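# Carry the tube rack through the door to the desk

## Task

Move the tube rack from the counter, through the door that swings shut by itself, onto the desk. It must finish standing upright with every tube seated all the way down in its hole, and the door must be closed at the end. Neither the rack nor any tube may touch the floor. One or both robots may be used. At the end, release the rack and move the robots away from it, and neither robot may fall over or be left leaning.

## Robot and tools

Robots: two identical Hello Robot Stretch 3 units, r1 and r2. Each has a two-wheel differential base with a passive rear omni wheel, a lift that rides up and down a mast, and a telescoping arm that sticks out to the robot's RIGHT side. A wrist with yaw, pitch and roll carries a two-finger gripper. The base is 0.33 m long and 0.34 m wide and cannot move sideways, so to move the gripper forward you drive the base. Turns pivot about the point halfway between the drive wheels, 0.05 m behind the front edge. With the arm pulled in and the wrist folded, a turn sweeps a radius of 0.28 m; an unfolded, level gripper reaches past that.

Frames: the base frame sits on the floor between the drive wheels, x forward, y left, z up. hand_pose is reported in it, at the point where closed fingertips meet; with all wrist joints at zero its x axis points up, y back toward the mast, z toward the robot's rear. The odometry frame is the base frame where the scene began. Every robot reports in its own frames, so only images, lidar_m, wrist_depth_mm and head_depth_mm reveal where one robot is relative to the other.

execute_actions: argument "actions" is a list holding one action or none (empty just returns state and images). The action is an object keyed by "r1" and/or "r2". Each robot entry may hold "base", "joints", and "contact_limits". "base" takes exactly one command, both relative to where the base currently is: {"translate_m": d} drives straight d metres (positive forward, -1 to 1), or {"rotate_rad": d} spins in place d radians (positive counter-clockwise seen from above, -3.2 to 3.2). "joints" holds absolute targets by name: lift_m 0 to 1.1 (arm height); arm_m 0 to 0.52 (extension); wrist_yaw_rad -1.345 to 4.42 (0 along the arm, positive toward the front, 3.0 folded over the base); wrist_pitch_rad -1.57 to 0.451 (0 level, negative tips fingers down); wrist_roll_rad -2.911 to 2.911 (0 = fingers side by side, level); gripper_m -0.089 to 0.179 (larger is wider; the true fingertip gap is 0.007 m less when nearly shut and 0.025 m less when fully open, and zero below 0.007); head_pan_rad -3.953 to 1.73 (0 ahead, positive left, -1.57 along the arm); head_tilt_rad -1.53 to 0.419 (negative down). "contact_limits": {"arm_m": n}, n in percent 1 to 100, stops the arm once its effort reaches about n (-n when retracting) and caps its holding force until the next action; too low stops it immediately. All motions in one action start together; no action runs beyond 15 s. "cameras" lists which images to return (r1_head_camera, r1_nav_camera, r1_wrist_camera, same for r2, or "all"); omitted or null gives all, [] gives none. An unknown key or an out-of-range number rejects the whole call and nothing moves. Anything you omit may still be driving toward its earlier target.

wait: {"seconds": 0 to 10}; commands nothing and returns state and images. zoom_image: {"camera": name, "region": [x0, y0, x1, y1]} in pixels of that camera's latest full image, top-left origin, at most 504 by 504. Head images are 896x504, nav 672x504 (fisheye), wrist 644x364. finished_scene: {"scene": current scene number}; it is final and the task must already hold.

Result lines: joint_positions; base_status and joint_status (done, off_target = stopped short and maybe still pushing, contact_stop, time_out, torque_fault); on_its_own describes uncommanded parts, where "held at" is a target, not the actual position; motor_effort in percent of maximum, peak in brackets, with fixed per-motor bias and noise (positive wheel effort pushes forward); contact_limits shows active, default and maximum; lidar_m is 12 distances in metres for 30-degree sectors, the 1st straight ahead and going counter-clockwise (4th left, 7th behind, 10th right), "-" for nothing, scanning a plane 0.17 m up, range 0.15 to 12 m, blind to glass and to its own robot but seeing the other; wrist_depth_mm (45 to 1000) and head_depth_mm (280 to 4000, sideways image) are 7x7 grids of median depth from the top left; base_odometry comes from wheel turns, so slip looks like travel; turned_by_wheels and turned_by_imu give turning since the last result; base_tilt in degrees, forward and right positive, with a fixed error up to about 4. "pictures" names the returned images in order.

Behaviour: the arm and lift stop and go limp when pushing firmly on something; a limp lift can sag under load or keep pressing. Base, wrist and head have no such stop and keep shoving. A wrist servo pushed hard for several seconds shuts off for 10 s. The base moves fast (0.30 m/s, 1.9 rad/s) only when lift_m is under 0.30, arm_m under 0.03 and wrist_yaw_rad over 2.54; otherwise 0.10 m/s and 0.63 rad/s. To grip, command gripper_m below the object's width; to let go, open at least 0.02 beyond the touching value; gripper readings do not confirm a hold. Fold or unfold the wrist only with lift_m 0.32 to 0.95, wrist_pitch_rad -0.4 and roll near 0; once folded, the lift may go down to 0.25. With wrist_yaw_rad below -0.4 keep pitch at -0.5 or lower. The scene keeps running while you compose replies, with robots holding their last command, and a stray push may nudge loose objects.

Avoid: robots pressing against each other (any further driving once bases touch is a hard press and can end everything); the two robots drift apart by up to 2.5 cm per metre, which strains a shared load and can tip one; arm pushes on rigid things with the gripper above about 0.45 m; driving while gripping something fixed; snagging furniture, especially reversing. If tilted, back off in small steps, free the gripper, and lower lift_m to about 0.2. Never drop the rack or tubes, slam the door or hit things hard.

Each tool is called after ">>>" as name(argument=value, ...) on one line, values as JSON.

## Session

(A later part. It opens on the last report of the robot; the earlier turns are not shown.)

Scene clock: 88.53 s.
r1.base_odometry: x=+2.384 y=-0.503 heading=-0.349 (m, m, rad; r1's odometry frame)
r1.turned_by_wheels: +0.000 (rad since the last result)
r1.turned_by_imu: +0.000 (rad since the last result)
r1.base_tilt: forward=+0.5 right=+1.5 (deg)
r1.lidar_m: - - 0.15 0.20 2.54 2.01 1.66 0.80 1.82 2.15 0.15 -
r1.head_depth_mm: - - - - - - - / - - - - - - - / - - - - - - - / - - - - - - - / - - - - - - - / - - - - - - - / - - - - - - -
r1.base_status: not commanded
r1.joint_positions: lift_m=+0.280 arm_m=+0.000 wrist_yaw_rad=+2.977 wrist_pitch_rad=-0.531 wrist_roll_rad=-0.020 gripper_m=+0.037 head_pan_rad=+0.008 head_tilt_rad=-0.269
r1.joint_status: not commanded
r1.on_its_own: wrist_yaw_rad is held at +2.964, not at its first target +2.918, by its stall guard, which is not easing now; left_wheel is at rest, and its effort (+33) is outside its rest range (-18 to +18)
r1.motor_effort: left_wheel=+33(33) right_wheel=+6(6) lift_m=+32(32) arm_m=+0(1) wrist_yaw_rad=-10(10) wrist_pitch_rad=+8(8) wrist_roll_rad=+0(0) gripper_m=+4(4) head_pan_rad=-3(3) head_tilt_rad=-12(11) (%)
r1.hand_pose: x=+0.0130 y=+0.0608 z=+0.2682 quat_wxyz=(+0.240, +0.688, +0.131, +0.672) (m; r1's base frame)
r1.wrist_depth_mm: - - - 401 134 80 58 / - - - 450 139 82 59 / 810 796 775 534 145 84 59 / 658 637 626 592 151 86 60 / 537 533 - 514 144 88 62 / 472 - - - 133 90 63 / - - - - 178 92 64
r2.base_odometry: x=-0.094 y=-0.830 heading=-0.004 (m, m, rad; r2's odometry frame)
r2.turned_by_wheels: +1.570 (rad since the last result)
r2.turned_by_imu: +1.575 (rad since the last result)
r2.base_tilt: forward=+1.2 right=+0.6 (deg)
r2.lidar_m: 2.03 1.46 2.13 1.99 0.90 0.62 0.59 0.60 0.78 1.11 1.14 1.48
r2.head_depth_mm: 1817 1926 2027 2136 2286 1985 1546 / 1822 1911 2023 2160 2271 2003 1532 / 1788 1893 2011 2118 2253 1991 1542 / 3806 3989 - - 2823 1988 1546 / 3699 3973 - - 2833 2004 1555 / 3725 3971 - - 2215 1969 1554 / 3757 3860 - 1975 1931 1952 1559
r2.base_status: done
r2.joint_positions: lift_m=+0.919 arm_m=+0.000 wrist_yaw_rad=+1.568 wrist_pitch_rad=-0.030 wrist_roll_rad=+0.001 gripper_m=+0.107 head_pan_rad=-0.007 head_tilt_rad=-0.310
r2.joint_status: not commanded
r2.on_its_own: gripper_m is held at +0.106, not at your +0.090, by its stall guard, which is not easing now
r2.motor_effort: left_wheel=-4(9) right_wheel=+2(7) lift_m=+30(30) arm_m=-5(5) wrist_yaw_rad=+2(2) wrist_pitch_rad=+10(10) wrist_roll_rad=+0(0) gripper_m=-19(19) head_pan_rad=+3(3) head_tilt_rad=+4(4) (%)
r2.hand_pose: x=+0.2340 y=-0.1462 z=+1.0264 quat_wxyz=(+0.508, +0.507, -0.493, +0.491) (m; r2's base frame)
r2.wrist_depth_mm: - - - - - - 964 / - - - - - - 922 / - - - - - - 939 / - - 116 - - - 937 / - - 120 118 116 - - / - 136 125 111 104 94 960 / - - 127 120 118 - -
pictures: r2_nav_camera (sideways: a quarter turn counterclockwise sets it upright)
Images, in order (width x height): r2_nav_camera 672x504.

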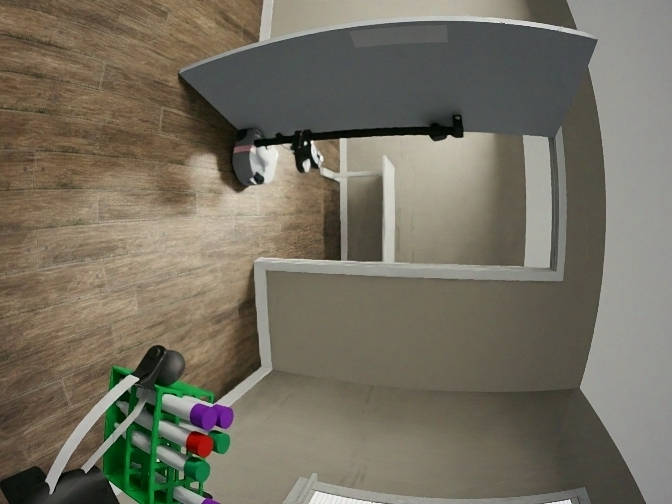

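>>> execute_actions(actions=[{"r1":{"base":{"translate_m":-0.2}}}], cameras=[])

>>> execute_actions(actions=[{"r1":{"base":{"rotate_rad":0.9}}}], cameras=[])

>>> execute_actions(actions=[{"r1":{"base":{"translate_m":0.7}}}], cameras=["r2_nav_camera"])

Scene clock: 97.00 s.
r1.base_odometry: x=+2.196 y=-0.435 heading=-0.349 (m, m, rad; r1's odometry frame)
r1.turned_by_wheels: +0.000 (rad since the last result)
r1.turned_by_imu: +0.022 (rad since the last result)
r1.base_tilt: forward=+0.6 right=+1.6 (deg)
r1.lidar_m: 0.17 0.15 0.15 0.18 0.34 1.74 1.45 0.62 1.62 2.09 1.85 0.27
r1.head_depth_mm: - - - - 292 315 352 / - - - - - - 291 / - - - - - - - / - - - - - - - / - - - - - - - / - - - - - - - / - - - - - - -
r1.base_status: done
r1.joint_positions: lift_m=+0.280 arm_m=+0.000 wrist_yaw_rad=+2.963 wrist_pitch_rad=-0.528 wrist_roll_rad=-0.020 gripper_m=+0.037 head_pan_rad=+0.005 head_tilt_rad=-0.303
r1.joint_status: not commanded
r1.on_its_own: wrist_yaw_rad is held at +2.964, not at its first target +2.918, by its stall guard, which is not easing now
r1.motor_effort: left_wheel=+2(62) right_wheel=+1(16) lift_m=+32(34) arm_m=-1(2) wrist_yaw_rad=-1(10) wrist_pitch_rad=+7(10) wrist_roll_rad=+0(0) gripper_m=+1(4) head_pan_rad=-2(2) head_tilt_rad=+1(10) (%)
r1.hand_pose: x=+0.0159 y=+0.0608 z=+0.2689 quat_wxyz=(+0.244, +0.689, +0.126, +0.671) (m; r1's base frame)
r1.wrist_depth_mm: - - 281 218 177 150 129 / - - 317 240 192 160 138 / 798 785 360 269 210 171 146 / 630 634 407 308 234 187 156 / 537 546 465 331 250 203 168 / 468 - - - - 223 180 / - - - - 353 243 197
r2.base_odometry: x=-0.094 y=-0.830 heading=-0.004 (m, m, rad; r2's odometry frame)
r2.turned_by_wheels: +0.000 (rad since the last result)
r2.turned_by_imu: -0.001 (rad since the last result)
r2.base_tilt: forward=+1.3 right=+0.7 (deg)
r2.lidar_m: 1.26 1.25 2.13 1.99 0.90 0.62 0.59 0.60 0.78 1.11 1.14 1.48
r2.head_depth_mm: 1827 1934 2048 2143 2285 1975 1537 / 1806 1895 2011 2122 2284 1996 1539 / 1800 1889 2024 2126 2265 2001 1546 / 3779 - - - 2845 2011 1544 / 3709 3963 - - 2534 1912 1550 / 3701 3941 - 1782 1574 1659 1510 / 1140 1253 1253 1493 2137 2015 1556
r2.base_status: not commanded
r2.joint_positions: lift_m=+0.919 arm_m=+0.000 wrist_yaw_rad=+1.568 wrist_pitch_rad=-0.030 wrist_roll_rad=+0.001 gripper_m=+0.107 head_pan_rad=-0.007 head_tilt_rad=-0.310
r2.joint_status: not commanded
r2.on_its_own: gripper_m is held at +0.106, not at your +0.090, by its stall guard, which is not easing now
r2.motor_effort: left_wheel=-3(3) right_wheel=+2(2) lift_m=+30(30) arm_m=-5(5) wrist_yaw_rad=+2(3) wrist_pitch_rad=+10(10) wrist_roll_rad=+0(0) gripper_m=-19(20) head_pan_rad=+3(3) head_tilt_rad=+4(4) (%)
r2.hand_pose: x=+0.2340 y=-0.1462 z=+1.0264 quat_wxyz=(+0.508, +0.507, -0.493, +0.491) (m; r2's base frame)
r2.wrist_depth_mm: - - - - - - 955 / - - - - - - 932 / - - - - - - 983 / - - 116 - - - 969 / - - 120 118 116 - - / - 137 124 110 105 94 970 / - - 126 120 118 - -
pictures: none
No camera images: the call's "cameras" was empty. Leave "cameras" out to get every camera's image.

Scene clock: 100.27 s.
r1.base_odometry: x=+2.196 y=-0.435 heading=+0.551 (m, m, rad; r1's odometry frame)
r1.turned_by_wheels: +0.900 (rad since the last result)
r1.turned_by_imu: +0.910 (rad since the last result)
r1.base_tilt: forward=+0.5 right=+1.6 (deg)
r1.lidar_m: - - 0.15 0.19 1.48 0.62 0.62 2.08 1.85 0.37 0.15 -
r1.head_depth_mm: - - - - - - - / - - - - - - - / - - - - - - - / - - - - - - - / - - - - - - - / - - - - - - - / - - - - - - -
r1.base_status: done
r1.joint_positions: lift_m=+0.280 arm_m=+0.000 wrist_yaw_rad=+2.964 wrist_pitch_rad=-0.527 wrist_roll_rad=-0.020 gripper_m=+0.037 head_pan_rad=+0.005 head_tilt_rad=-0.303
r1.joint_status: not commanded
r1.on_its_own: wrist_yaw_rad is held at +2.964, not at its first target +2.918, by its stall guard, which is not easing now
r1.motor_effort: left_wheel=+5(41) right_wheel=+0(10) lift_m=+32(32) arm_m=-1(3) wrist_yaw_rad=+1(1) wrist_pitch_rad=+7(7) wrist_roll_rad=+0(0) gripper_m=+1(0) head_pan_rad=-2(2) head_tilt_rad=+2(1) (%)
r1.hand_pose: x=+0.0158 y=+0.0608 z=+0.2689 quat_wxyz=(+0.243, +0.689, +0.125, +0.671) (m; r1's base frame)
r1.wrist_depth_mm: - - - 284 140 93 70 / - - - 318 147 97 72 / 817 779 794 357 157 100 74 / 647 627 631 421 166 104 76 / 542 537 541 387 162 108 78 / 473 - - - - 113 80 / - - - - 219 112 83
r2.base_odometry: x=-0.094 y=-0.830 heading=-0.004 (m, m, rad; r2's odometry frame)
r2.turned_by_wheels: +0.000 (rad since the last result)
r2.turned_by_imu: +0.000 (rad since the last result)
r2.base_tilt: forward=+1.3 right=+0.8 (deg)
r2.lidar_m: 1.37 1.77 2.13 1.99 0.90 0.62 0.59 0.60 0.78 1.11 1.14 1.48
r2.head_depth_mm: 1832 1920 2031 2156 2295 1975 1548 / 1811 1902 2016 2149 2283 1981 1539 / 1810 1900 2008 2110 2269 1987 1551 / 3750 3943 - - 2788 1995 1546 / 1215 1287 1343 1420 1549 1693 1551 / 1341 1434 1542 1681 1837 1915 1542 / 1538 1664 1816 2001 2149 2016 1547
r2.base_status: not commanded
r2.joint_positions: lift_m=+0.919 arm_m=+0.000 wrist_yaw_rad=+1.568 wrist_pitch_rad=-0.030 wrist_roll_rad=+0.001 gripper_m=+0.107 head_pan_rad=-0.007 head_tilt_rad=-0.310
r2.joint_status: not commanded
r2.on_its_own: gripper_m is held at +0.106, not at your +0.090, by its stall guard, which is not easing now
r2.motor_effort: left_wheel=-3(3) right_wheel=+2(2) lift_m=+29(30) arm_m=-5(5) wrist_yaw_rad=+2(2) wrist_pitch_rad=+10(10) wrist_roll_rad=+0(0) gripper_m=-20(20) head_pan_rad=+2(3) head_tilt_rad=+5(4) (%)
r2.hand_pose: x=+0.2340 y=-0.1462 z=+1.0264 quat_wxyz=(+0.508, +0.507, -0.493, +0.491) (m; r2's base frame)
r2.wrist_depth_mm: - - - - - - 947 / - - - - - - 947 / - - - - - - 923 / - - 116 - - - 965 / - - 121 118 116 - - / - 137 125 111 105 94 979 / - - 127 119 118 - -
pictures: none
No camera images: the call's "cameras" was empty. Leave "cameras" out to get every camera's image.

Scene clock: 104.13 s.
r1.base_odometry: x=+2.791 y=-0.067 heading=+0.552 (m, m, rad; r1's odometry frame)
r1.turned_by_wheels: +0.001 (rad since the last result)
r1.turned_by_imu: -0.930 (rad since the last result)
r1.base_tilt: forward=+0.5 right=+1.6 (deg)
r1.lidar_m: - - 0.15 0.20 1.89 2.05 1.69 0.86 1.87 2.26 0.15 -
r1.head_depth_mm: - - - - - - - / - - - - - - - / - - - - - - - / - - - - - - - / - - - - - - - / - - - - - - - / - - - - - - -
r1.base_status: translate_m off_target (by the wheels' count: +0.6998 of +0.7000)
r1.joint_positions: lift_m=+0.280 arm_m=+0.000 wrist_yaw_rad=+2.977 wrist_pitch_rad=-0.531 wrist_roll_rad=-0.016 gripper_m=+0.037 head_pan_rad=+0.005 head_tilt_rad=-0.268
r1.joint_status: not commanded
r1.on_its_own: wrist_yaw_rad is held at +2.964, not at its first target +2.918, by its stall guard, which is not easing now; left_wheel is at rest, and its effort (+27) is outside its rest range (-18 to +18)
r1.motor_effort: left_wheel=+27(75) right_wheel=+7(53) lift_m=+32(34) arm_m=-3(3) wrist_yaw_rad=-10(20) wrist_pitch_rad=+9(10) wrist_roll_rad=-2(2) gripper_m=+4(4) head_pan_rad=-2(6) head_tilt_rad=-10(14) (%)
r1.hand_pose: x=+0.0129 y=+0.0607 z=+0.2681 quat_wxyz=(+0.240, +0.690, +0.131, +0.671) (m; r1's base frame)
r1.wrist_depth_mm: - - - 404 133 80 57 / - - - 452 139 82 58 / 820 780 778 527 144 84 59 / 642 646 635 579 151 86 60 / 543 528 - 520 144 88 61 / 469 - - - 132 91 63 / - - - - 177 92 64
r2.base_odometry: x=-0.094 y=-0.830 heading=-0.004 (m, m, rad; r2's odometry frame)
r2.turned_by_wheels: +0.000 (rad since the last result)
r2.turned_by_imu: +0.000 (rad since the last result)
r2.base_tilt: forward=+1.4 right=+0.7 (deg)
r2.lidar_m: 2.03 1.45 2.13 1.99 0.90 0.62 0.59 0.60 0.79 1.11 1.14 1.48
r2.head_depth_mm: 1815 1932 2026 2168 2305 1979 1541 / 1811 1921 2016 2157 2275 1987 1547 / 1806 1894 2012 2133 2241 1967 1543 / 3787 3995 - - 2841 1973 1547 / 3796 3988 - - 2795 2017 1554 / 3732 - - - 2684 1936 1561 / 3750 3890 - 3768 1831 1867 1562
r2.base_status: not commanded
r2.joint_positions: lift_m=+0.919 arm_m=+0.000 wrist_yaw_rad=+1.568 wrist_pitch_rad=-0.030 wrist_roll_rad=+0.001 gripper_m=+0.107 head_pan_rad=-0.007 head_tilt_rad=-0.310
r2.joint_status: not commanded
r2.on_its_own: gripper_m is held at +0.106, not at your +0.090, by its stall guard, which is not easing now
r2.motor_effort: left_wheel=-3(3) right_wheel=+2(2) lift_m=+30(31) arm_m=-6(5) wrist_yaw_rad=+3(3) wrist_pitch_rad=+10(10) wrist_roll_rad=+0(0) gripper_m=-19(20) head_pan_rad=+2(3) head_tilt_rad=+4(3) (%)
r2.hand_pose: x=+0.2340 y=-0.1462 z=+1.0264 quat_wxyz=(+0.508, +0.507, -0.493, +0.491) (m; r2's base frame)
r2.wrist_depth_mm: - - - - - - 947 / - - - - - - 902 / - - - - - - 944 / - - 116 - - - 948 / - - 120 118 116 - - / - 137 125 110 105 95 986 / - - 127 119 119 - -
pictures: r2_nav_camera (sideways: a quarter turn counterclockwise sets it upright)
Images, in order (width x height): r2_nav_camera 672x504.

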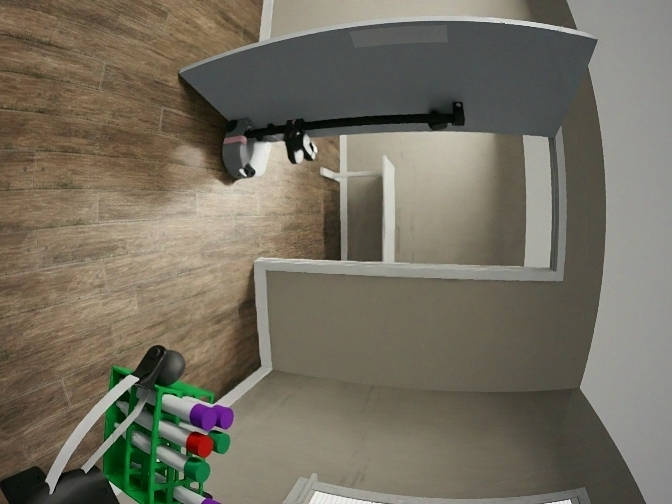

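>>> execute_actions(actions=[{"r2":{"base":{"rotate_rad":0.1}}}], cameras=[])

>>> execute_actions(actions=[{"r2":{"base":{"translate_m":1.0}}}], cameras=[])

>>> execute_actions(actions=[{"r2":{"base":{"translate_m":0.4}}}], cameras=["r2_nav_camera"])

Scene clock: 110.40 s.
r1.base_odometry: x=+2.791 y=-0.067 heading=+0.552 (m, m, rad; r1's odometry frame)
r1.turned_by_wheels: +0.000 (rad since the last result)
r1.turned_by_imu: +0.000 (rad since the last result)
r1.base_tilt: forward=+0.5 right=+1.6 (deg)
r1.lidar_m: - - 0.15 0.20 1.88 2.05 1.69 0.86 1.87 2.26 0.15 -
r1.head_depth_mm: - - - - - - - / - - - - - - - / - - - - - - - / - - - - - - - / - - - - - - - / - - - - - - - / - - - - - - -
r1.base_status: not commanded
r1.joint_positions: lift_m=+0.280 arm_m=+0.000 wrist_yaw_rad=+2.977 wrist_pitch_rad=-0.531 wrist_roll_rad=-0.016 gripper_m=+0.037 head_pan_rad=+0.005 head_tilt_rad=-0.268
r1.joint_status: not commanded
r1.on_its_own: wrist_yaw_rad is held at +2.964, not at its first target +2.918, by its stall guard, which is not easing now; left_wheel is at rest, and its effort (+27) is outside its rest range (-18 to +18)
r1.motor_effort: left_wheel=+27(26) right_wheel=+7(7) lift_m=+32(32) arm_m=-2(2) wrist_yaw_rad=-10(11) wrist_pitch_rad=+8(8) wrist_roll_rad=-2(2) gripper_m=+4(4) head_pan_rad=-2(2) head_tilt_rad=-10(11) (%)
r1.hand_pose: x=+0.0129 y=+0.0607 z=+0.2681 quat_wxyz=(+0.240, +0.690, +0.131, +0.671) (m; r1's base frame)
r1.wrist_depth_mm: - - - 400 133 80 57 / - - - 458 138 82 58 / 805 768 785 519 145 84 59 / 636 633 647 579 151 86 60 / 546 528 - 532 143 88 61 / 472 - - - 133 91 62 / - - - - 177 92 64
r2.base_odometry: x=-0.094 y=-0.830 heading=+0.096 (m, m, rad; r2's odometry frame)
r2.turned_by_wheels: +0.100 (rad since the last result)
r2.turned_by_imu: +0.100 (rad since the last result)
r2.base_tilt: forward=+1.2 right=+0.8 (deg)
r2.lidar_m: 1.89 1.46 2.07 1.99 0.81 0.61 0.59 0.62 0.86 1.11 1.17 1.63
r2.head_depth_mm: 1771 1864 1960 2070 2201 1989 1533 / 1771 1874 1971 2087 2201 1992 1546 / 3763 3906 - - 2659 2007 1538 / 3773 - - - 2827 1997 1544 / 3835 3938 - - 2690 1930 1548 / 3804 3964 - - 1982 1927 1559 / 1657 1653 1668 1756 1838 1850 1555
r2.base_status: done
r2.joint_positions: lift_m=+0.919 arm_m=+0.000 wrist_yaw_rad=+1.568 wrist_pitch_rad=-0.030 wrist_roll_rad=+0.001 gripper_m=+0.107 head_pan_rad=-0.007 head_tilt_rad=-0.310
r2.joint_status: not commanded
r2.on_its_own: gripper_m is held at +0.106, not at your +0.090, by its stall guard, which is not easing now
r2.motor_effort: left_wheel=-4(9) right_wheel=+3(8) lift_m=+31(30) arm_m=-5(5) wrist_yaw_rad=+2(2) wrist_pitch_rad=+10(10) wrist_roll_rad=+0(0) gripper_m=-20(19) head_pan_rad=+2(3) head_tilt_rad=+4(5) (%)
r2.hand_pose: x=+0.2340 y=-0.1461 z=+1.0264 quat_wxyz=(+0.508, +0.507, -0.493, +0.492) (m; r2's base frame)
r2.wrist_depth_mm: - - - - - - - / - - - - - - - / - - - - - - - / - - 116 - - - - / - - 121 118 116 - - / - 136 125 111 105 95 - / - - 128 120 119 - -
pictures: none
No camera images: the call's "cameras" was empty. Leave "cameras" out to get every camera's image.

Scene clock: 121.50 s.
r1.base_odometry: x=+2.791 y=-0.067 heading=+0.552 (m, m, rad; r1's odometry frame)
r1.turned_by_wheels: +0.000 (rad since the last result)
r1.turned_by_imu: +0.001 (rad since the last result)
r1.base_tilt: forward=+0.5 right=+1.5 (deg)
r1.lidar_m: - - 0.15 0.20 0.96 0.95 1.70 0.86 1.87 2.26 0.15 -
r1.head_depth_mm: - - - - - - - / - - - - - - - / - - - - - - - / - - - - - - - / - - - - - - - / - - - - - - - / - - - - - - -
r1.base_status: not commanded
r1.joint_positions: lift_m=+0.280 arm_m=+0.000 wrist_yaw_rad=+2.977 wrist_pitch_rad=-0.531 wrist_roll_rad=-0.016 gripper_m=+0.037 head_pan_rad=+0.005 head_tilt_rad=-0.268
r1.joint_status: not commanded
r1.on_its_own: wrist_yaw_rad is held at +2.964, not at its first target +2.918, by its stall guard, which is not easing now; left_wheel is at rest, and its effort (+27) is outside its rest range (-18 to +18)
r1.motor_effort: left_wheel=+27(27) right_wheel=+7(7) lift_m=+32(32) arm_m=-2(2) wrist_yaw_rad=-11(10) wrist_pitch_rad=+9(8) wrist_roll_rad=-1(2) gripper_m=+5(4) head_pan_rad=-2(2) head_tilt_rad=-10(11) (%)
r1.hand_pose: x=+0.0129 y=+0.0607 z=+0.2681 quat_wxyz=(+0.240, +0.690, +0.131, +0.671) (m; r1's base frame)
r1.wrist_depth_mm: - - - 401 133 80 57 / - - - 455 138 82 58 / 760 768 805 536 144 84 59 / 641 631 645 585 151 86 60 / 532 535 - 522 143 88 61 / 474 - - - 132 91 63 / - - - - 177 92 64
r2.base_odometry: x=+0.902 y=-0.734 heading=+0.096 (m, m, rad; r2's odometry frame)
r2.turned_by_wheels: +0.000 (rad since the last result)
r2.turned_by_imu: -0.008 (rad since the last result)
r2.base_tilt: forward=+1.4 right=+0.8 (deg)
r2.lidar_m: 2.74 0.83 0.82 0.83 2.07 1.64 1.59 1.58 1.18 1.14 1.19 1.05
r2.head_depth_mm: 924 946 967 1022 1077 1149 1239 / 2802 2983 3174 3299 2772 1975 1479 / 2817 2998 3119 3286 2783 1985 1538 / 2848 2992 3146 3342 2810 1979 1543 / 2793 2952 3135 3086 2793 1999 1553 / 2859 3017 3169 3320 2837 2024 1554 / 2870 2989 3152 3391 2870 2012 1096
r2.base_status: done
r2.joint_positions: lift_m=+0.919 arm_m=+0.000 wrist_yaw_rad=+1.568 wrist_pitch_rad=-0.030 wrist_roll_rad=+0.001 gripper_m=+0.107 head_pan_rad=-0.007 head_tilt_rad=-0.310
r2.joint_status: not commanded
r2.on_its_own: gripper_m is held at +0.106, not at your +0.090, by its stall guard, which is not easing now
r2.motor_effort: left_wheel=-3(3) right_wheel=+1(7) lift_m=+31(30) arm_m=-6(5) wrist_yaw_rad=+3(3) wrist_pitch_rad=+10(10) wrist_roll_rad=+0(0) gripper_m=-19(20) head_pan_rad=+3(3) head_tilt_rad=+4(3) (%)
r2.hand_pose: x=+0.2340 y=-0.1461 z=+1.0264 quat_wxyz=(+0.508, +0.507, -0.493, +0.492) (m; r2's base frame)
r2.wrist_depth_mm: 807 - - - 826 812 809 / 818 - - - 847 889 873 / 773 - - - 872 903 895 / 788 - 115 - 907 905 911 / 791 925 119 118 116 963 949 / 779 137 125 110 105 94 - / 703 895 127 120 118 - -
pictures: none
No camera images: the call's "cameras" was empty. Leave "cameras" out to get every camera's image.

Scene clock: 126.60 s.
r1.base_odometry: x=+2.791 y=-0.067 heading=+0.552 (m, m, rad; r1's odometry frame)
r1.turned_by_wheels: +0.000 (rad since the last result)
r1.turned_by_imu: +0.000 (rad since the last result)
r1.base_tilt: forward=+0.5 right=+1.5 (deg)
r1.lidar_m: - - 0.15 0.20 2.42 0.61 1.69 0.86 1.87 2.26 0.15 -
r1.head_depth_mm: - - - - - - - / - - - - - - - / - - - - - - - / - - - - - - - / - - - - - - - / - - - - - - - / - - - - - - -
r1.base_status: not commanded
r1.joint_positions: lift_m=+0.280 arm_m=+0.000 wrist_yaw_rad=+2.977 wrist_pitch_rad=-0.531 wrist_roll_rad=-0.016 gripper_m=+0.037 head_pan_rad=+0.005 head_tilt_rad=-0.268
r1.joint_status: not commanded
r1.on_its_own: wrist_yaw_rad is held at +2.964, not at its first target +2.918, by its stall guard, which is not easing now; left_wheel is at rest, and its effort (+27) is outside its rest range (-18 to +18)
r1.motor_effort: left_wheel=+27(27) right_wheel=+7(7) lift_m=+32(32) arm_m=-2(2) wrist_yaw_rad=-10(9) wrist_pitch_rad=+9(8) wrist_roll_rad=-1(2) gripper_m=+4(4) head_pan_rad=-2(2) head_tilt_rad=-11(12) (%)
r1.hand_pose: x=+0.0129 y=+0.0607 z=+0.2681 quat_wxyz=(+0.240, +0.690, +0.131, +0.671) (m; r1's base frame)
r1.wrist_depth_mm: - - - 398 132 80 57 / - - - 460 139 82 58 / 817 782 814 518 145 84 59 / 648 628 630 571 151 86 60 / 543 532 - 512 143 88 61 / 469 - - - 132 91 62 / - - - - 176 92 64
r2.base_odometry: x=+1.300 y=-0.696 heading=+0.096 (m, m, rad; r2's odometry frame)
r2.turned_by_wheels: +0.000 (rad since the last result)
r2.turned_by_imu: -0.003 (rad since the last result)
r2.base_tilt: forward=+1.2 right=+0.8 (deg)
r2.lidar_m: 2.36 0.76 0.56 0.69 2.06 2.05 1.99 1.60 1.19 1.15 0.87 0.69
r2.head_depth_mm: 2437 2602 2712 2598 2625 1987 1536 / 2427 2581 2721 2820 2803 1993 1541 / 2427 2583 2714 2822 2810 1978 1537 / 2468 2572 2721 2798 2838 1985 1552 / 2436 2585 2704 2729 2662 1995 1551 / 2474 2580 2754 2885 2843 2017 1553 / 2485 2644 2764 2950 2880 1996 1548
r2.base_status: done
r2.joint_positions: lift_m=+0.919 arm_m=+0.000 wrist_yaw_rad=+1.568 wrist_pitch_rad=-0.030 wrist_roll_rad=+0.001 gripper_m=+0.107 head_pan_rad=-0.007 head_tilt_rad=-0.310
r2.joint_status: not commanded
r2.on_its_own: gripper_m is held at +0.106, not at your +0.090, by its stall guard, which is not easing now
r2.motor_effort: left_wheel=-2(4) right_wheel=+1(6) lift_m=+30(30) arm_m=-5(6) wrist_yaw_rad=+3(2) wrist_pitch_rad=+10(10) wrist_roll_rad=+0(0) gripper_m=-21(20) head_pan_rad=+3(3) head_tilt_rad=+4(4) (%)
r2.hand_pose: x=+0.2340 y=-0.1461 z=+1.0264 quat_wxyz=(+0.508, +0.507, -0.493, +0.492) (m; r2's base frame)
r2.wrist_depth_mm: - - - - 525 494 494 / - - - - 538 512 504 / - - - - 510 520 521 / - - 116 - 559 553 541 / - - 121 119 117 547 563 / - 137 125 111 105 94 589 / 727 - 127 120 119 587 588
pictures: r2_nav_camera (sideways: a quarter turn counterclockwise sets it upright)
Images, in order (width x height): r2_nav_camera 672x504.

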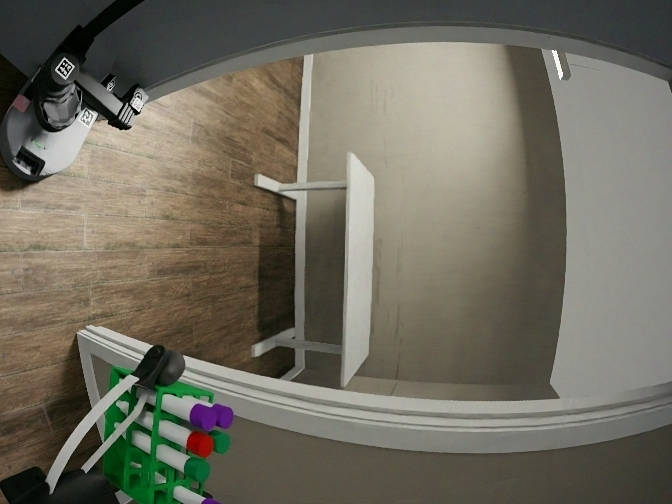

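Looks passable. Continue.

>>> execute_actions(actions=[{"r2":{"base":{"translate_m":1.0}}}], cameras=[])

>>> execute_actions(actions=[{"r2":{"base":{"translate_m":0.4}},"r1":{"base":{"translate_m":-1.0}}}], cameras=["r2_nav_camera"])

Scene clock: 143.57 s.
r1.base_odometry: x=+2.791 y=-0.067 heading=+0.552 (m, m, rad; r1's odometry frame)
r1.turned_by_wheels: +0.000 (rad since the last result)
r1.turned_by_imu: +0.001 (rad since the last result)
r1.base_tilt: forward=+0.5 right=+1.6 (deg)
r1.lidar_m: - - 0.15 0.20 2.43 2.05 1.70 0.86 0.61 0.63 0.15 -
r1.head_depth_mm: - - - - - - - / - - - - - - - / - - - - - - - / - - - - - - - / - - - - - - - / - - - - - - - / - - - - - - -
r1.base_status: not commanded
r1.joint_positions: lift_m=+0.280 arm_m=+0.000 wrist_yaw_rad=+2.977 wrist_pitch_rad=-0.531 wrist_roll_rad=-0.016 gripper_m=+0.037 head_pan_rad=+0.005 head_tilt_rad=-0.268
r1.joint_status: not commanded
r1.on_its_own: wrist_yaw_rad is held at +2.964, not at its first target +2.918, by its stall guard, which is not easing now; left_wheel is at rest, and its effort (+27) is outside its rest range (-18 to +18)
r1.motor_effort: left_wheel=+27(25) right_wheel=+7(7) lift_m=+32(32) arm_m=-1(1) wrist_yaw_rad=-10(10) wrist_pitch_rad=+9(8) wrist_roll_rad=-2(2) gripper_m=+4(4) head_pan_rad=-2(2) head_tilt_rad=-10(11) (%)
r1.hand_pose: x=+0.0129 y=+0.0607 z=+0.2681 quat_wxyz=(+0.240, +0.690, +0.131, +0.671) (m; r1's base frame)
r1.wrist_depth_mm: - - - 402 133 80 57 / - - - 453 138 82 58 / 787 763 765 527 144 84 59 / 653 657 624 588 150 86 60 / 534 536 - 524 143 88 61 / 468 - - - 132 91 63 / - - - - 178 92 64
r2.base_odometry: x=+2.295 y=-0.600 heading=+0.096 (m, m, rad; r2's odometry frame)
r2.turned_by_wheels: +0.000 (rad since the last result)
r2.turned_by_imu: -0.009 (rad since the last result)
r2.base_tilt: forward=+1.3 right=+0.8 (deg)
r2.lidar_m: 1.75 1.38 2.53 0.98 0.64 0.74 2.97 0.44 0.41 1.09 1.22 1.48
r2.head_depth_mm: 1527 1612 1689 1775 1243 1910 1525 / 1527 1616 1696 1769 1250 1912 1543 / 1530 1610 1701 1770 1248 1899 1542 / 1533 1614 1707 1769 1254 1930 1542 / 1533 1627 1701 1793 1269 1932 1548 / 1541 1623 1728 1798 1270 1797 1547 / 1554 1628 1716 1798 1282 1872 1561
r2.base_status: done
r2.joint_positions: lift_m=+0.919 arm_m=+0.000 wrist_yaw_rad=+1.568 wrist_pitch_rad=-0.030 wrist_roll_rad=+0.001 gripper_m=+0.107 head_pan_rad=-0.007 head_tilt_rad=-0.310
r2.joint_status: not commanded
r2.on_its_own: gripper_m is held at +0.106, not at your +0.090, by its stall guard, which is not easing now
r2.motor_effort: left_wheel=-1(4) right_wheel=+0(6) lift_m=+31(30) arm_m=-5(5) wrist_yaw_rad=+2(3) wrist_pitch_rad=+10(10) wrist_roll_rad=+0(0) gripper_m=-20(20) head_pan_rad=+2(3) head_tilt_rad=+4(4) (%)
r2.hand_pose: x=+0.2340 y=-0.1461 z=+1.0264 quat_wxyz=(+0.508, +0.507, -0.493, +0.492) (m; r2's base frame)
r2.wrist_depth_mm: - - - - - - - / - - - - - - - / - - - - - - - / - - 116 - - - - / - - 122 118 117 - - / - 137 125 111 105 94 - / - - 128 120 119 - -
pictures: none
No camera images: the call's "cameras" was empty. Leave "cameras" out to get every camera's image.

Scene clock: 148.80 s.
r1.base_odometry: x=+1.940 y=-0.591 heading=+0.552 (m, m, rad; r1's odometry frame)
r1.turned_by_wheels: +0.000 (rad since the last result)
r1.turned_by_imu: -0.020 (rad since the last result)
r1.base_tilt: forward=+0.6 right=+1.6 (deg)
r1.lidar_m: 0.89 2.42 2.58 2.10 1.83 0.92 0.75 0.75 0.67 0.55 0.48 0.52
r1.head_depth_mm: 732 746 762 778 793 813 828 / 902 927 947 977 1001 1028 1053 / 1117 1166 1215 1265 1324 1345 1345 / 1475 1556 1645 1730 1842 1725 1406 / 2159 2336 2536 2765 2361 1787 1406 / 2500 2683 2844 3045 2425 1775 1397 / 2452 2590 2744 2855 2421 1772 1396
r1.base_status: done
r1.joint_positions: lift_m=+0.280 arm_m=+0.000 wrist_yaw_rad=+2.963 wrist_pitch_rad=-0.527 wrist_roll_rad=-0.016 gripper_m=+0.037 head_pan_rad=+0.004 head_tilt_rad=-0.304
r1.joint_status: not commanded
r1.on_its_own: wrist_yaw_rad is held at +2.964, not at its first target +2.918, by its stall guard, which is not easing now
r1.motor_effort: left_wheel=+0(37) right_wheel=+0(25) lift_m=+32(34) arm_m=-1(1) wrist_yaw_rad=+1(10) wrist_pitch_rad=+7(9) wrist_roll_rad=-2(2) gripper_m=+1(4) head_pan_rad=-1(2) head_tilt_rad=+1(13) (%)
r1.hand_pose: x=+0.0159 y=+0.0609 z=+0.2690 quat_wxyz=(+0.244, +0.691, +0.125, +0.669) (m; r1's base frame)
r1.wrist_depth_mm: - - - - - - - / - - - - - - 975 / 807 775 779 790 775 769 770 / 636 626 639 623 613 618 606 / 534 529 540 539 536 518 512 / 468 - - - - 449 446 / - - - - 384 396 386
r2.base_odometry: x=+2.693 y=-0.562 heading=+0.096 (m, m, rad; r2's odometry frame)
r2.turned_by_wheels: +0.000 (rad since the last result)
r2.turned_by_imu: -0.003 (rad since the last result)
r2.base_tilt: forward=+1.2 right=+0.8 (deg)
r2.lidar_m: 1.35 1.01 1.94 2.47 0.93 0.80 0.79 0.73 0.95 1.17 1.22 1.16
r2.head_depth_mm: 1166 1218 1292 1374 1249 889 688 / 1168 1226 1292 1369 1242 891 712 / 1166 1234 1295 1377 1253 890 713 / 1166 1228 1303 1378 1259 893 718 / 1176 1234 1294 1381 1264 892 716 / 1170 1227 1305 1385 1269 897 719 / 1175 1236 1300 1388 1273 898 721
r2.base_status: done
r2.joint_positions: lift_m=+0.919 arm_m=+0.000 wrist_yaw_rad=+1.568 wrist_pitch_rad=-0.030 wrist_roll_rad=+0.001 gripper_m=+0.107 head_pan_rad=-0.007 head_tilt_rad=-0.310
r2.joint_status: not commanded
r2.on_its_own: gripper_m is held at +0.106, not at your +0.090, by its stall guard, which is not easing now
r2.motor_effort: left_wheel=-1(6) right_wheel=-1(5) lift_m=+30(31) arm_m=-5(5) wrist_yaw_rad=+3(2) wrist_pitch_rad=+10(10) wrist_roll_rad=+0(0) gripper_m=-20(20) head_pan_rad=+3(3) head_tilt_rad=+3(4) (%)
r2.hand_pose: x=+0.2340 y=-0.1461 z=+1.0264 quat_wxyz=(+0.508, +0.507, -0.493, +0.492) (m; r2's base frame)
r2.wrist_depth_mm: - - - - - - - / - - - - - - - / - - - - - - - / - - 116 - - - - / - - 121 118 116 - - / - 137 126 111 105 94 648 / 554 547 126 120 119 522 546
pictures: r2_nav_camera (sideways: a quarter turn counterclockwise sets it upright)
Images, in order (width x height): r2_nav_camera 672x504.

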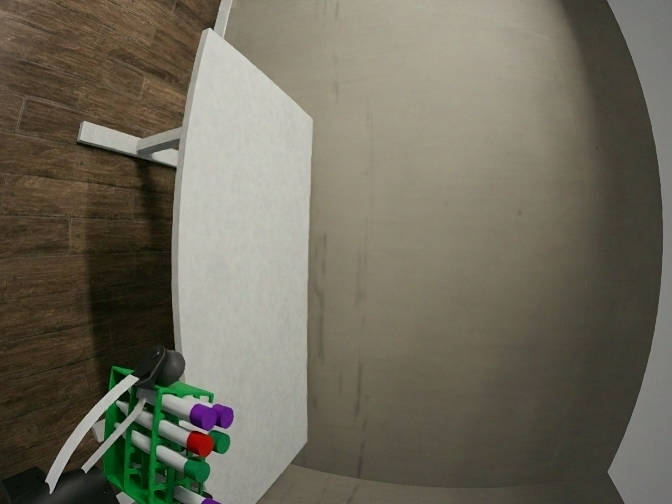

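Door shut (lidar behind 0.79). Place.

>>> execute_actions(actions=[{"r2":{"base":{"translate_m":0.55}}}], cameras=[])

>>> execute_actions(actions=[{"r2":{"joints":{"lift_m":0.4}}}], cameras=["r2_nav_camera"])

Scene clock: 158.00 s.
r1.base_odometry: x=+1.940 y=-0.591 heading=+0.552 (m, m, rad; r1's odometry frame)
r1.turned_by_wheels: +0.000 (rad since the last result)
r1.turned_by_imu: +0.001 (rad since the last result)
r1.base_tilt: forward=+0.6 right=+1.6 (deg)
r1.lidar_m: 0.93 2.42 2.58 2.09 1.83 0.92 0.75 0.75 0.67 0.54 0.53 0.60
r1.head_depth_mm: 755 776 798 821 846 866 895 / 900 932 964 998 1029 1063 1100 / 1116 1162 1208 1257 1317 1354 1358 / 1477 1547 1634 1726 1835 1725 1410 / 2143 2326 2536 2776 2350 1772 1401 / 2530 2690 2833 3050 2417 1778 1394 / 2464 2611 2773 2911 2391 1759 1401
r1.base_status: not commanded
r1.joint_positions: lift_m=+0.280 arm_m=+0.000 wrist_yaw_rad=+2.963 wrist_pitch_rad=-0.527 wrist_roll_rad=-0.016 gripper_m=+0.037 head_pan_rad=+0.004 head_tilt_rad=-0.304
r1.joint_status: not commanded
r1.on_its_own: wrist_yaw_rad is held at +2.964, not at its first target +2.918, by its stall guard, which is not easing now
r1.motor_effort: left_wheel=+1(1) right_wheel=+0(0) lift_m=+32(32) arm_m=-1(1) wrist_yaw_rad=+1(1) wrist_pitch_rad=+7(7) wrist_roll_rad=-2(2) gripper_m=+1(0) head_pan_rad=-2(1) head_tilt_rad=+1(2) (%)
r1.hand_pose: x=+0.0159 y=+0.0609 z=+0.2690 quat_wxyz=(+0.244, +0.691, +0.125, +0.669) (m; r1's base frame)
r1.wrist_depth_mm: - - - - - - - / - - - - - 980 973 / 798 753 796 772 782 767 762 / 662 661 640 630 631 626 619 / 538 535 537 531 534 518 509 / 474 - - - - 442 442 / - - - - 391 391 388
r2.base_odometry: x=+3.241 y=-0.509 heading=+0.096 (m, m, rad; r2's odometry frame)
r2.turned_by_wheels: +0.000 (rad since the last result)
r2.turned_by_imu: -0.005 (rad since the last result)
r2.base_tilt: forward=+1.2 right=+0.8 (deg)
r2.lidar_m: 0.80 0.61 0.56 2.56 1.71 1.31 1.27 1.25 1.22 1.17 0.82 0.83
r2.head_depth_mm: 669 702 742 787 834 877 686 / 671 705 745 790 841 877 689 / 672 705 746 788 839 876 691 / 672 707 747 793 840 871 691 / 672 708 750 792 839 875 694 / 674 707 749 794 843 870 694 / 674 711 748 795 844 875 700
r2.base_status: done
r2.joint_positions: lift_m=+0.919 arm_m=+0.000 wrist_yaw_rad=+1.568 wrist_pitch_rad=-0.030 wrist_roll_rad=+0.001 gripper_m=+0.107 head_pan_rad=-0.007 head_tilt_rad=-0.310
r2.joint_status: not commanded
r2.on_its_own: gripper_m is held at +0.106, not at your +0.090, by its stall guard, which is not easing now
r2.motor_effort: left_wheel=-1(6) right_wheel=-1(5) lift_m=+30(30) arm_m=-5(5) wrist_yaw_rad=+3(2) wrist_pitch_rad=+10(10) wrist_roll_rad=+0(0) gripper_m=-21(20) head_pan_rad=+3(3) head_tilt_rad=+3(4) (%)
r2.hand_pose: x=+0.2340 y=-0.1461 z=+1.0264 quat_wxyz=(+0.508, +0.507, -0.493, +0.492) (m; r2's base frame)
r2.wrist_depth_mm: 663 645 662 657 675 661 667 / 686 700 688 690 681 688 667 / 705 683 682 708 687 696 718 / 722 730 116 702 724 714 709 / 731 745 121 118 116 740 742 / 772 137 125 111 105 94 671 / 583 529 126 120 118 497 515
pictures: none
No camera images: the call's "cameras" was empty. Leave "cameras" out to get every camera's image.

Scene clock: 161.40 s.
r1.base_odometry: x=+1.940 y=-0.591 heading=+0.552 (m, m, rad; r1's odometry frame)
r1.turned_by_wheels: +0.000 (rad since the last result)
r1.turned_by_imu: +0.000 (rad since the last result)
r1.base_tilt: forward=+0.6 right=+1.6 (deg)
r1.lidar_m: 0.93 2.41 2.57 2.10 1.83 0.92 0.75 0.74 0.67 0.55 0.53 0.60
r1.head_depth_mm: 756 777 797 819 845 869 892 / 900 934 963 995 1028 1065 1105 / 1118 1165 1209 1261 1316 1349 1351 / 1464 1553 1630 1723 1840 1715 1416 / 2156 2313 2525 2755 2362 1781 1404 / 2529 2688 2845 3040 2431 1783 1396 / 2455 2594 2748 2891 2421 1765 1401
r1.base_status: not commanded
r1.joint_positions: lift_m=+0.280 arm_m=+0.000 wrist_yaw_rad=+2.963 wrist_pitch_rad=-0.527 wrist_roll_rad=-0.016 gripper_m=+0.037 head_pan_rad=+0.004 head_tilt_rad=-0.304
r1.joint_status: not commanded
r1.on_its_own: wrist_yaw_rad is held at +2.964, not at its first target +2.918, by its stall guard, which is not easing now
r1.motor_effort: left_wheel=+0(1) right_wheel=+0(0) lift_m=+32(32) arm_m=-1(1) wrist_yaw_rad=+0(1) wrist_pitch_rad=+7(7) wrist_roll_rad=-2(2) gripper_m=+0(1) head_pan_rad=-1(1) head_tilt_rad=+1(1) (%)
r1.hand_pose: x=+0.0159 y=+0.0609 z=+0.2690 quat_wxyz=(+0.244, +0.691, +0.125, +0.669) (m; r1's base frame)
r1.wrist_depth_mm: - - - - - - - / - - - - - - 997 / 795 771 759 779 780 759 762 / 642 640 633 633 613 614 609 / 539 531 543 545 537 508 508 / 475 - - - - 445 445 / - - - - 385 389 386
r2.base_odometry: x=+3.241 y=-0.509 heading=+0.096 (m, m, rad; r2's odometry frame)
r2.turned_by_wheels: +0.000 (rad since the last result)
r2.turned_by_imu: -0.007 (rad since the last result)
r2.base_tilt: forward=+1.3 right=+0.7 (deg)
r2.lidar_m: 0.80 0.61 0.56 2.57 1.72 1.32 1.29 1.25 1.22 1.18 0.82 0.83
r2.head_depth_mm: 670 706 743 788 840 875 688 / 672 706 746 794 840 881 690 / 674 708 744 793 841 878 692 / 673 710 746 792 843 880 692 / 673 707 748 794 842 880 694 / 676 709 749 794 842 880 699 / 675 710 749 792 844 877 698
r2.base_status: not commanded
r2.joint_positions: lift_m=+0.647 arm_m=+0.000 wrist_yaw_rad=+1.571 wrist_pitch_rad=+0.056 wrist_roll_rad=+0.004 gripper_m=+0.107 head_pan_rad=-0.006 head_tilt_rad=-0.308
r2.joint_status: lift_m contact_stop (moved -0.273 of -0.519)
r2.on_its_own: gripper_m is held at +0.106, not at your +0.090, by its stall guard, which is not easing now; lift_m is slack since a contact_stop, until your next command for it (your +0.400 is given up)
r2.motor_effort: left_wheel=-1(19) right_wheel=-5(20) lift_m=+21(31) arm_m=-2(5) wrist_yaw_rad=-1(9) wrist_pitch_rad=-19(34) wrist_roll_rad=-1(1) gripper_m=-21(20) head_pan_rad=+2(3) head_tilt_rad=+3(4) (%)
r2.hand_pose: x=+0.2358 y=-0.1450 z=+0.7758 quat_wxyz=(+0.485, +0.487, -0.514, +0.513) (m; r2's base frame)
r2.wrist_depth_mm: 681 693 687 667 678 687 672 / 705 704 695 685 691 685 689 / 734 707 126 688 706 721 704 / 727 723 120 691 118 709 719 / 511 486 122 117 115 415 360 / 294 142 132 113 117 89 233 / 202 181 125 115 118 166 172
pictures: r2_nav_camera (sideways: a quarter turn counterclockwise sets it upright)
Images, in order (width x height): r2_nav_camera 672x504.

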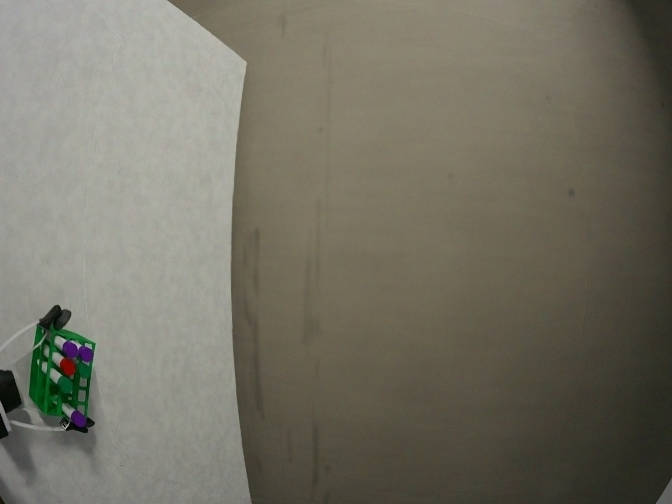

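>>> execute_actions(actions=[{"r2":{"joints":{"gripper_m":0.179,"lift_m":0.66}}}], cameras=[])

>>> execute_actions(actions=[{"r2":{"base":{"translate_m":-0.3}}}], cameras=["r2_wrist_camera"])

Scene clock: 167.83 s.
r1.base_odometry: x=+1.940 y=-0.591 heading=+0.552 (m, m, rad; r1's odometry frame)
r1.turned_by_wheels: +0.000 (rad since the last result)
r1.turned_by_imu: +0.001 (rad since the last result)
r1.base_tilt: forward=+0.6 right=+1.6 (deg)
r1.lidar_m: 0.93 2.42 2.58 2.10 1.84 0.92 0.75 0.74 0.67 0.54 0.53 0.59
r1.head_depth_mm: 756 778 798 819 845 866 892 / 905 930 959 997 1030 1066 1105 / 1120 1163 1210 1260 1318 1351 1353 / 1482 1548 1642 1725 1836 1721 1405 / 2155 2308 2530 2770 2352 1789 1403 / 2530 2680 2891 3065 2447 1773 1392 / 2447 2585 2742 2912 2428 1777 1398
r1.base_status: not commanded
r1.joint_positions: lift_m=+0.280 arm_m=+0.000 wrist_yaw_rad=+2.963 wrist_pitch_rad=-0.527 wrist_roll_rad=-0.016 gripper_m=+0.037 head_pan_rad=+0.004 head_tilt_rad=-0.304
r1.joint_status: not commanded
r1.on_its_own: wrist_yaw_rad is held at +2.964, not at its first target +2.918, by its stall guard, which is not easing now
r1.motor_effort: left_wheel=+1(0) right_wheel=+0(0) lift_m=+32(32) arm_m=-1(2) wrist_yaw_rad=+1(2) wrist_pitch_rad=+7(7) wrist_roll_rad=-2(2) gripper_m=+0(1) head_pan_rad=-2(1) head_tilt_rad=+1(2) (%)
r1.hand_pose: x=+0.0159 y=+0.0609 z=+0.2690 quat_wxyz=(+0.244, +0.691, +0.125, +0.669) (m; r1's base frame)
r1.wrist_depth_mm: - - - - - - - / - - - - - - 977 / 785 809 787 770 763 768 753 / 648 650 634 623 608 614 603 / 536 525 555 546 522 512 513 / 465 - - - - 445 448 / - - - - 384 383 390
r2.base_odometry: x=+3.241 y=-0.509 heading=+0.096 (m, m, rad; r2's odometry frame)
r2.turned_by_wheels: +0.000 (rad since the last result)
r2.turned_by_imu: -0.001 (rad since the last result)
r2.base_tilt: forward=+1.3 right=+0.7 (deg)
r2.lidar_m: 0.80 0.61 0.56 2.57 1.72 1.32 1.29 1.25 1.22 1.18 0.82 0.83
r2.head_depth_mm: 670 706 746 790 839 878 688 / 674 708 747 790 839 879 693 / 671 707 745 792 838 879 692 / 673 708 747 792 845 883 694 / 673 710 748 792 843 880 695 / 676 708 748 792 841 880 696 / 676 710 750 793 845 877 698
r2.base_status: not commanded
r2.joint_positions: lift_m=+0.660 arm_m=+0.000 wrist_yaw_rad=+1.571 wrist_pitch_rad=-0.017 wrist_roll_rad=+0.008 gripper_m=+0.179 head_pan_rad=-0.006 head_tilt_rad=-0.308
r2.joint_status: all done
r2.motor_effort: left_wheel=+0(0) right_wheel=-2(5) lift_m=+28(29) arm_m=-2(2) wrist_yaw_rad=-1(2) wrist_pitch_rad=+6(19) wrist_roll_rad=-2(3) gripper_m=+1(84) head_pan_rad=+3(3) head_tilt_rad=+2(4) (%)
r2.hand_pose: x=+0.2344 y=-0.1450 z=+0.7698 quat_wxyz=(+0.503, +0.506, -0.497, +0.494) (m; r2's base frame)
r2.wrist_depth_mm: 654 682 677 671 674 656 671 / 672 679 689 684 696 691 699 / 724 710 114 697 691 698 706 / 725 739 118 174 162 539 511 / 408 384 119 108 114 286 297 / 272 139 131 115 121 191 220 / 176 166 127 114 121 156 155
pictures: none
No camera images: the call's "cameras" was empty. Leave "cameras" out to get every camera's image.

Scene clock: 172.17 s.
r1.base_odometry: x=+1.940 y=-0.591 heading=+0.552 (m, m, rad; r1's odometry frame)
r1.turned_by_wheels: +0.000 (rad since the last result)
r1.turned_by_imu: +0.000 (rad since the last result)
r1.base_tilt: forward=+0.6 right=+1.5 (deg)
r1.lidar_m: 0.93 2.41 2.58 2.10 1.82 0.92 0.75 0.75 0.67 0.55 0.53 0.60
r1.head_depth_mm: 755 778 797 820 844 863 892 / 901 929 965 995 1030 1067 1100 / 1122 1162 1208 1263 1310 1357 1353 / 1471 1546 1630 1730 1829 1724 1417 / 2150 2331 2517 2757 2330 1782 1397 / 2528 2671 2861 3052 2432 1771 1398 / 2461 2600 2796 2913 2426 1758 1400
r1.base_status: not commanded
r1.joint_positions: lift_m=+0.280 arm_m=+0.000 wrist_yaw_rad=+2.963 wrist_pitch_rad=-0.527 wrist_roll_rad=-0.016 gripper_m=+0.037 head_pan_rad=+0.004 head_tilt_rad=-0.304
r1.joint_status: not commanded
r1.on_its_own: wrist_yaw_rad is held at +2.964, not at its first target +2.918, by its stall guard, which is not easing now
r1.motor_effort: left_wheel=+1(1) right_wheel=+0(0) lift_m=+32(32) arm_m=-2(1) wrist_yaw_rad=+0(0) wrist_pitch_rad=+7(7) wrist_roll_rad=-2(2) gripper_m=+1(1) head_pan_rad=-1(1) head_tilt_rad=+2(2) (%)
r1.hand_pose: x=+0.0159 y=+0.0609 z=+0.2690 quat_wxyz=(+0.244, +0.691, +0.125, +0.669) (m; r1's base frame)
r1.wrist_depth_mm: - - - - - - - / - - - - - - - / 808 800 768 770 771 751 760 / 645 641 646 625 628 609 620 / 525 529 548 541 531 532 507 / 469 - - - - 450 447 / - - - - 381 391 388
r2.base_odometry: x=+2.942 y=-0.538 heading=+0.096 (m, m, rad; r2's odometry frame)
r2.turned_by_wheels: +0.000 (rad since the last result)
r2.turned_by_imu: +0.001 (rad since the last result)
r2.base_tilt: forward=+1.3 right=+0.7 (deg)
r2.lidar_m: 1.10 0.79 1.57 2.57 1.29 1.03 0.99 0.96 1.22 1.18 0.98 1.14
r2.head_depth_mm: 942 994 1047 1104 1160 887 621 / 942 993 1048 1111 1155 891 582 / 940 992 1044 1112 1160 892 694 / 946 994 1048 1115 1156 898 692 / 944 996 1049 1112 1161 895 695 / 945 997 1053 1113 1163 899 693 / 946 997 1053 1115 1163 906 696
r2.base_status: done
r2.joint_positions: lift_m=+0.660 arm_m=+0.000 wrist_yaw_rad=+1.571 wrist_pitch_rad=-0.017 wrist_roll_rad=+0.007 gripper_m=+0.179 head_pan_rad=-0.006 head_tilt_rad=-0.308
r2.joint_status: not commanded
r2.motor_effort: left_wheel=+0(7) right_wheel=-1(7) lift_m=+29(29) arm_m=-2(2) wrist_yaw_rad=-1(1) wrist_pitch_rad=+6(6) wrist_roll_rad=-2(2) gripper_m=+1(0) head_pan_rad=+3(3) head_tilt_rad=+3(3) (%)
r2.hand_pose: x=+0.2344 y=-0.1450 z=+0.7697 quat_wxyz=(+0.503, +0.506, -0.497, +0.494) (m; r2's base frame)
r2.wrist_depth_mm: 973 956 891 953 943 908 969 / 960 970 945 954 917 961 935 / - - - - - - - / - 837 727 426 612 566 524 / 404 407 362 340 325 319 297 / 274 249 248 246 242 240 237 / 702 - - - - - -
pictures: r2_wrist_camera
Images, in order (width x height): r2_wrist_camera 644x364.

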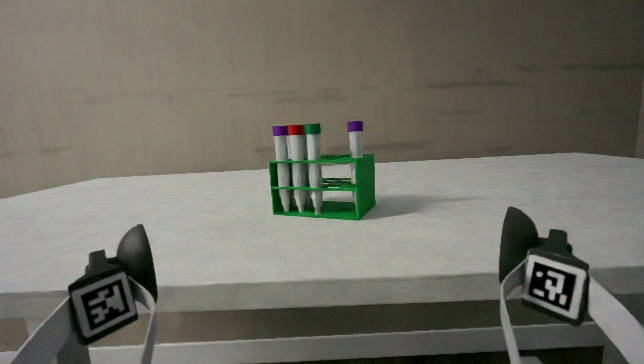

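>>> finished_scene(scene=2)

The scene is finished: the task was done.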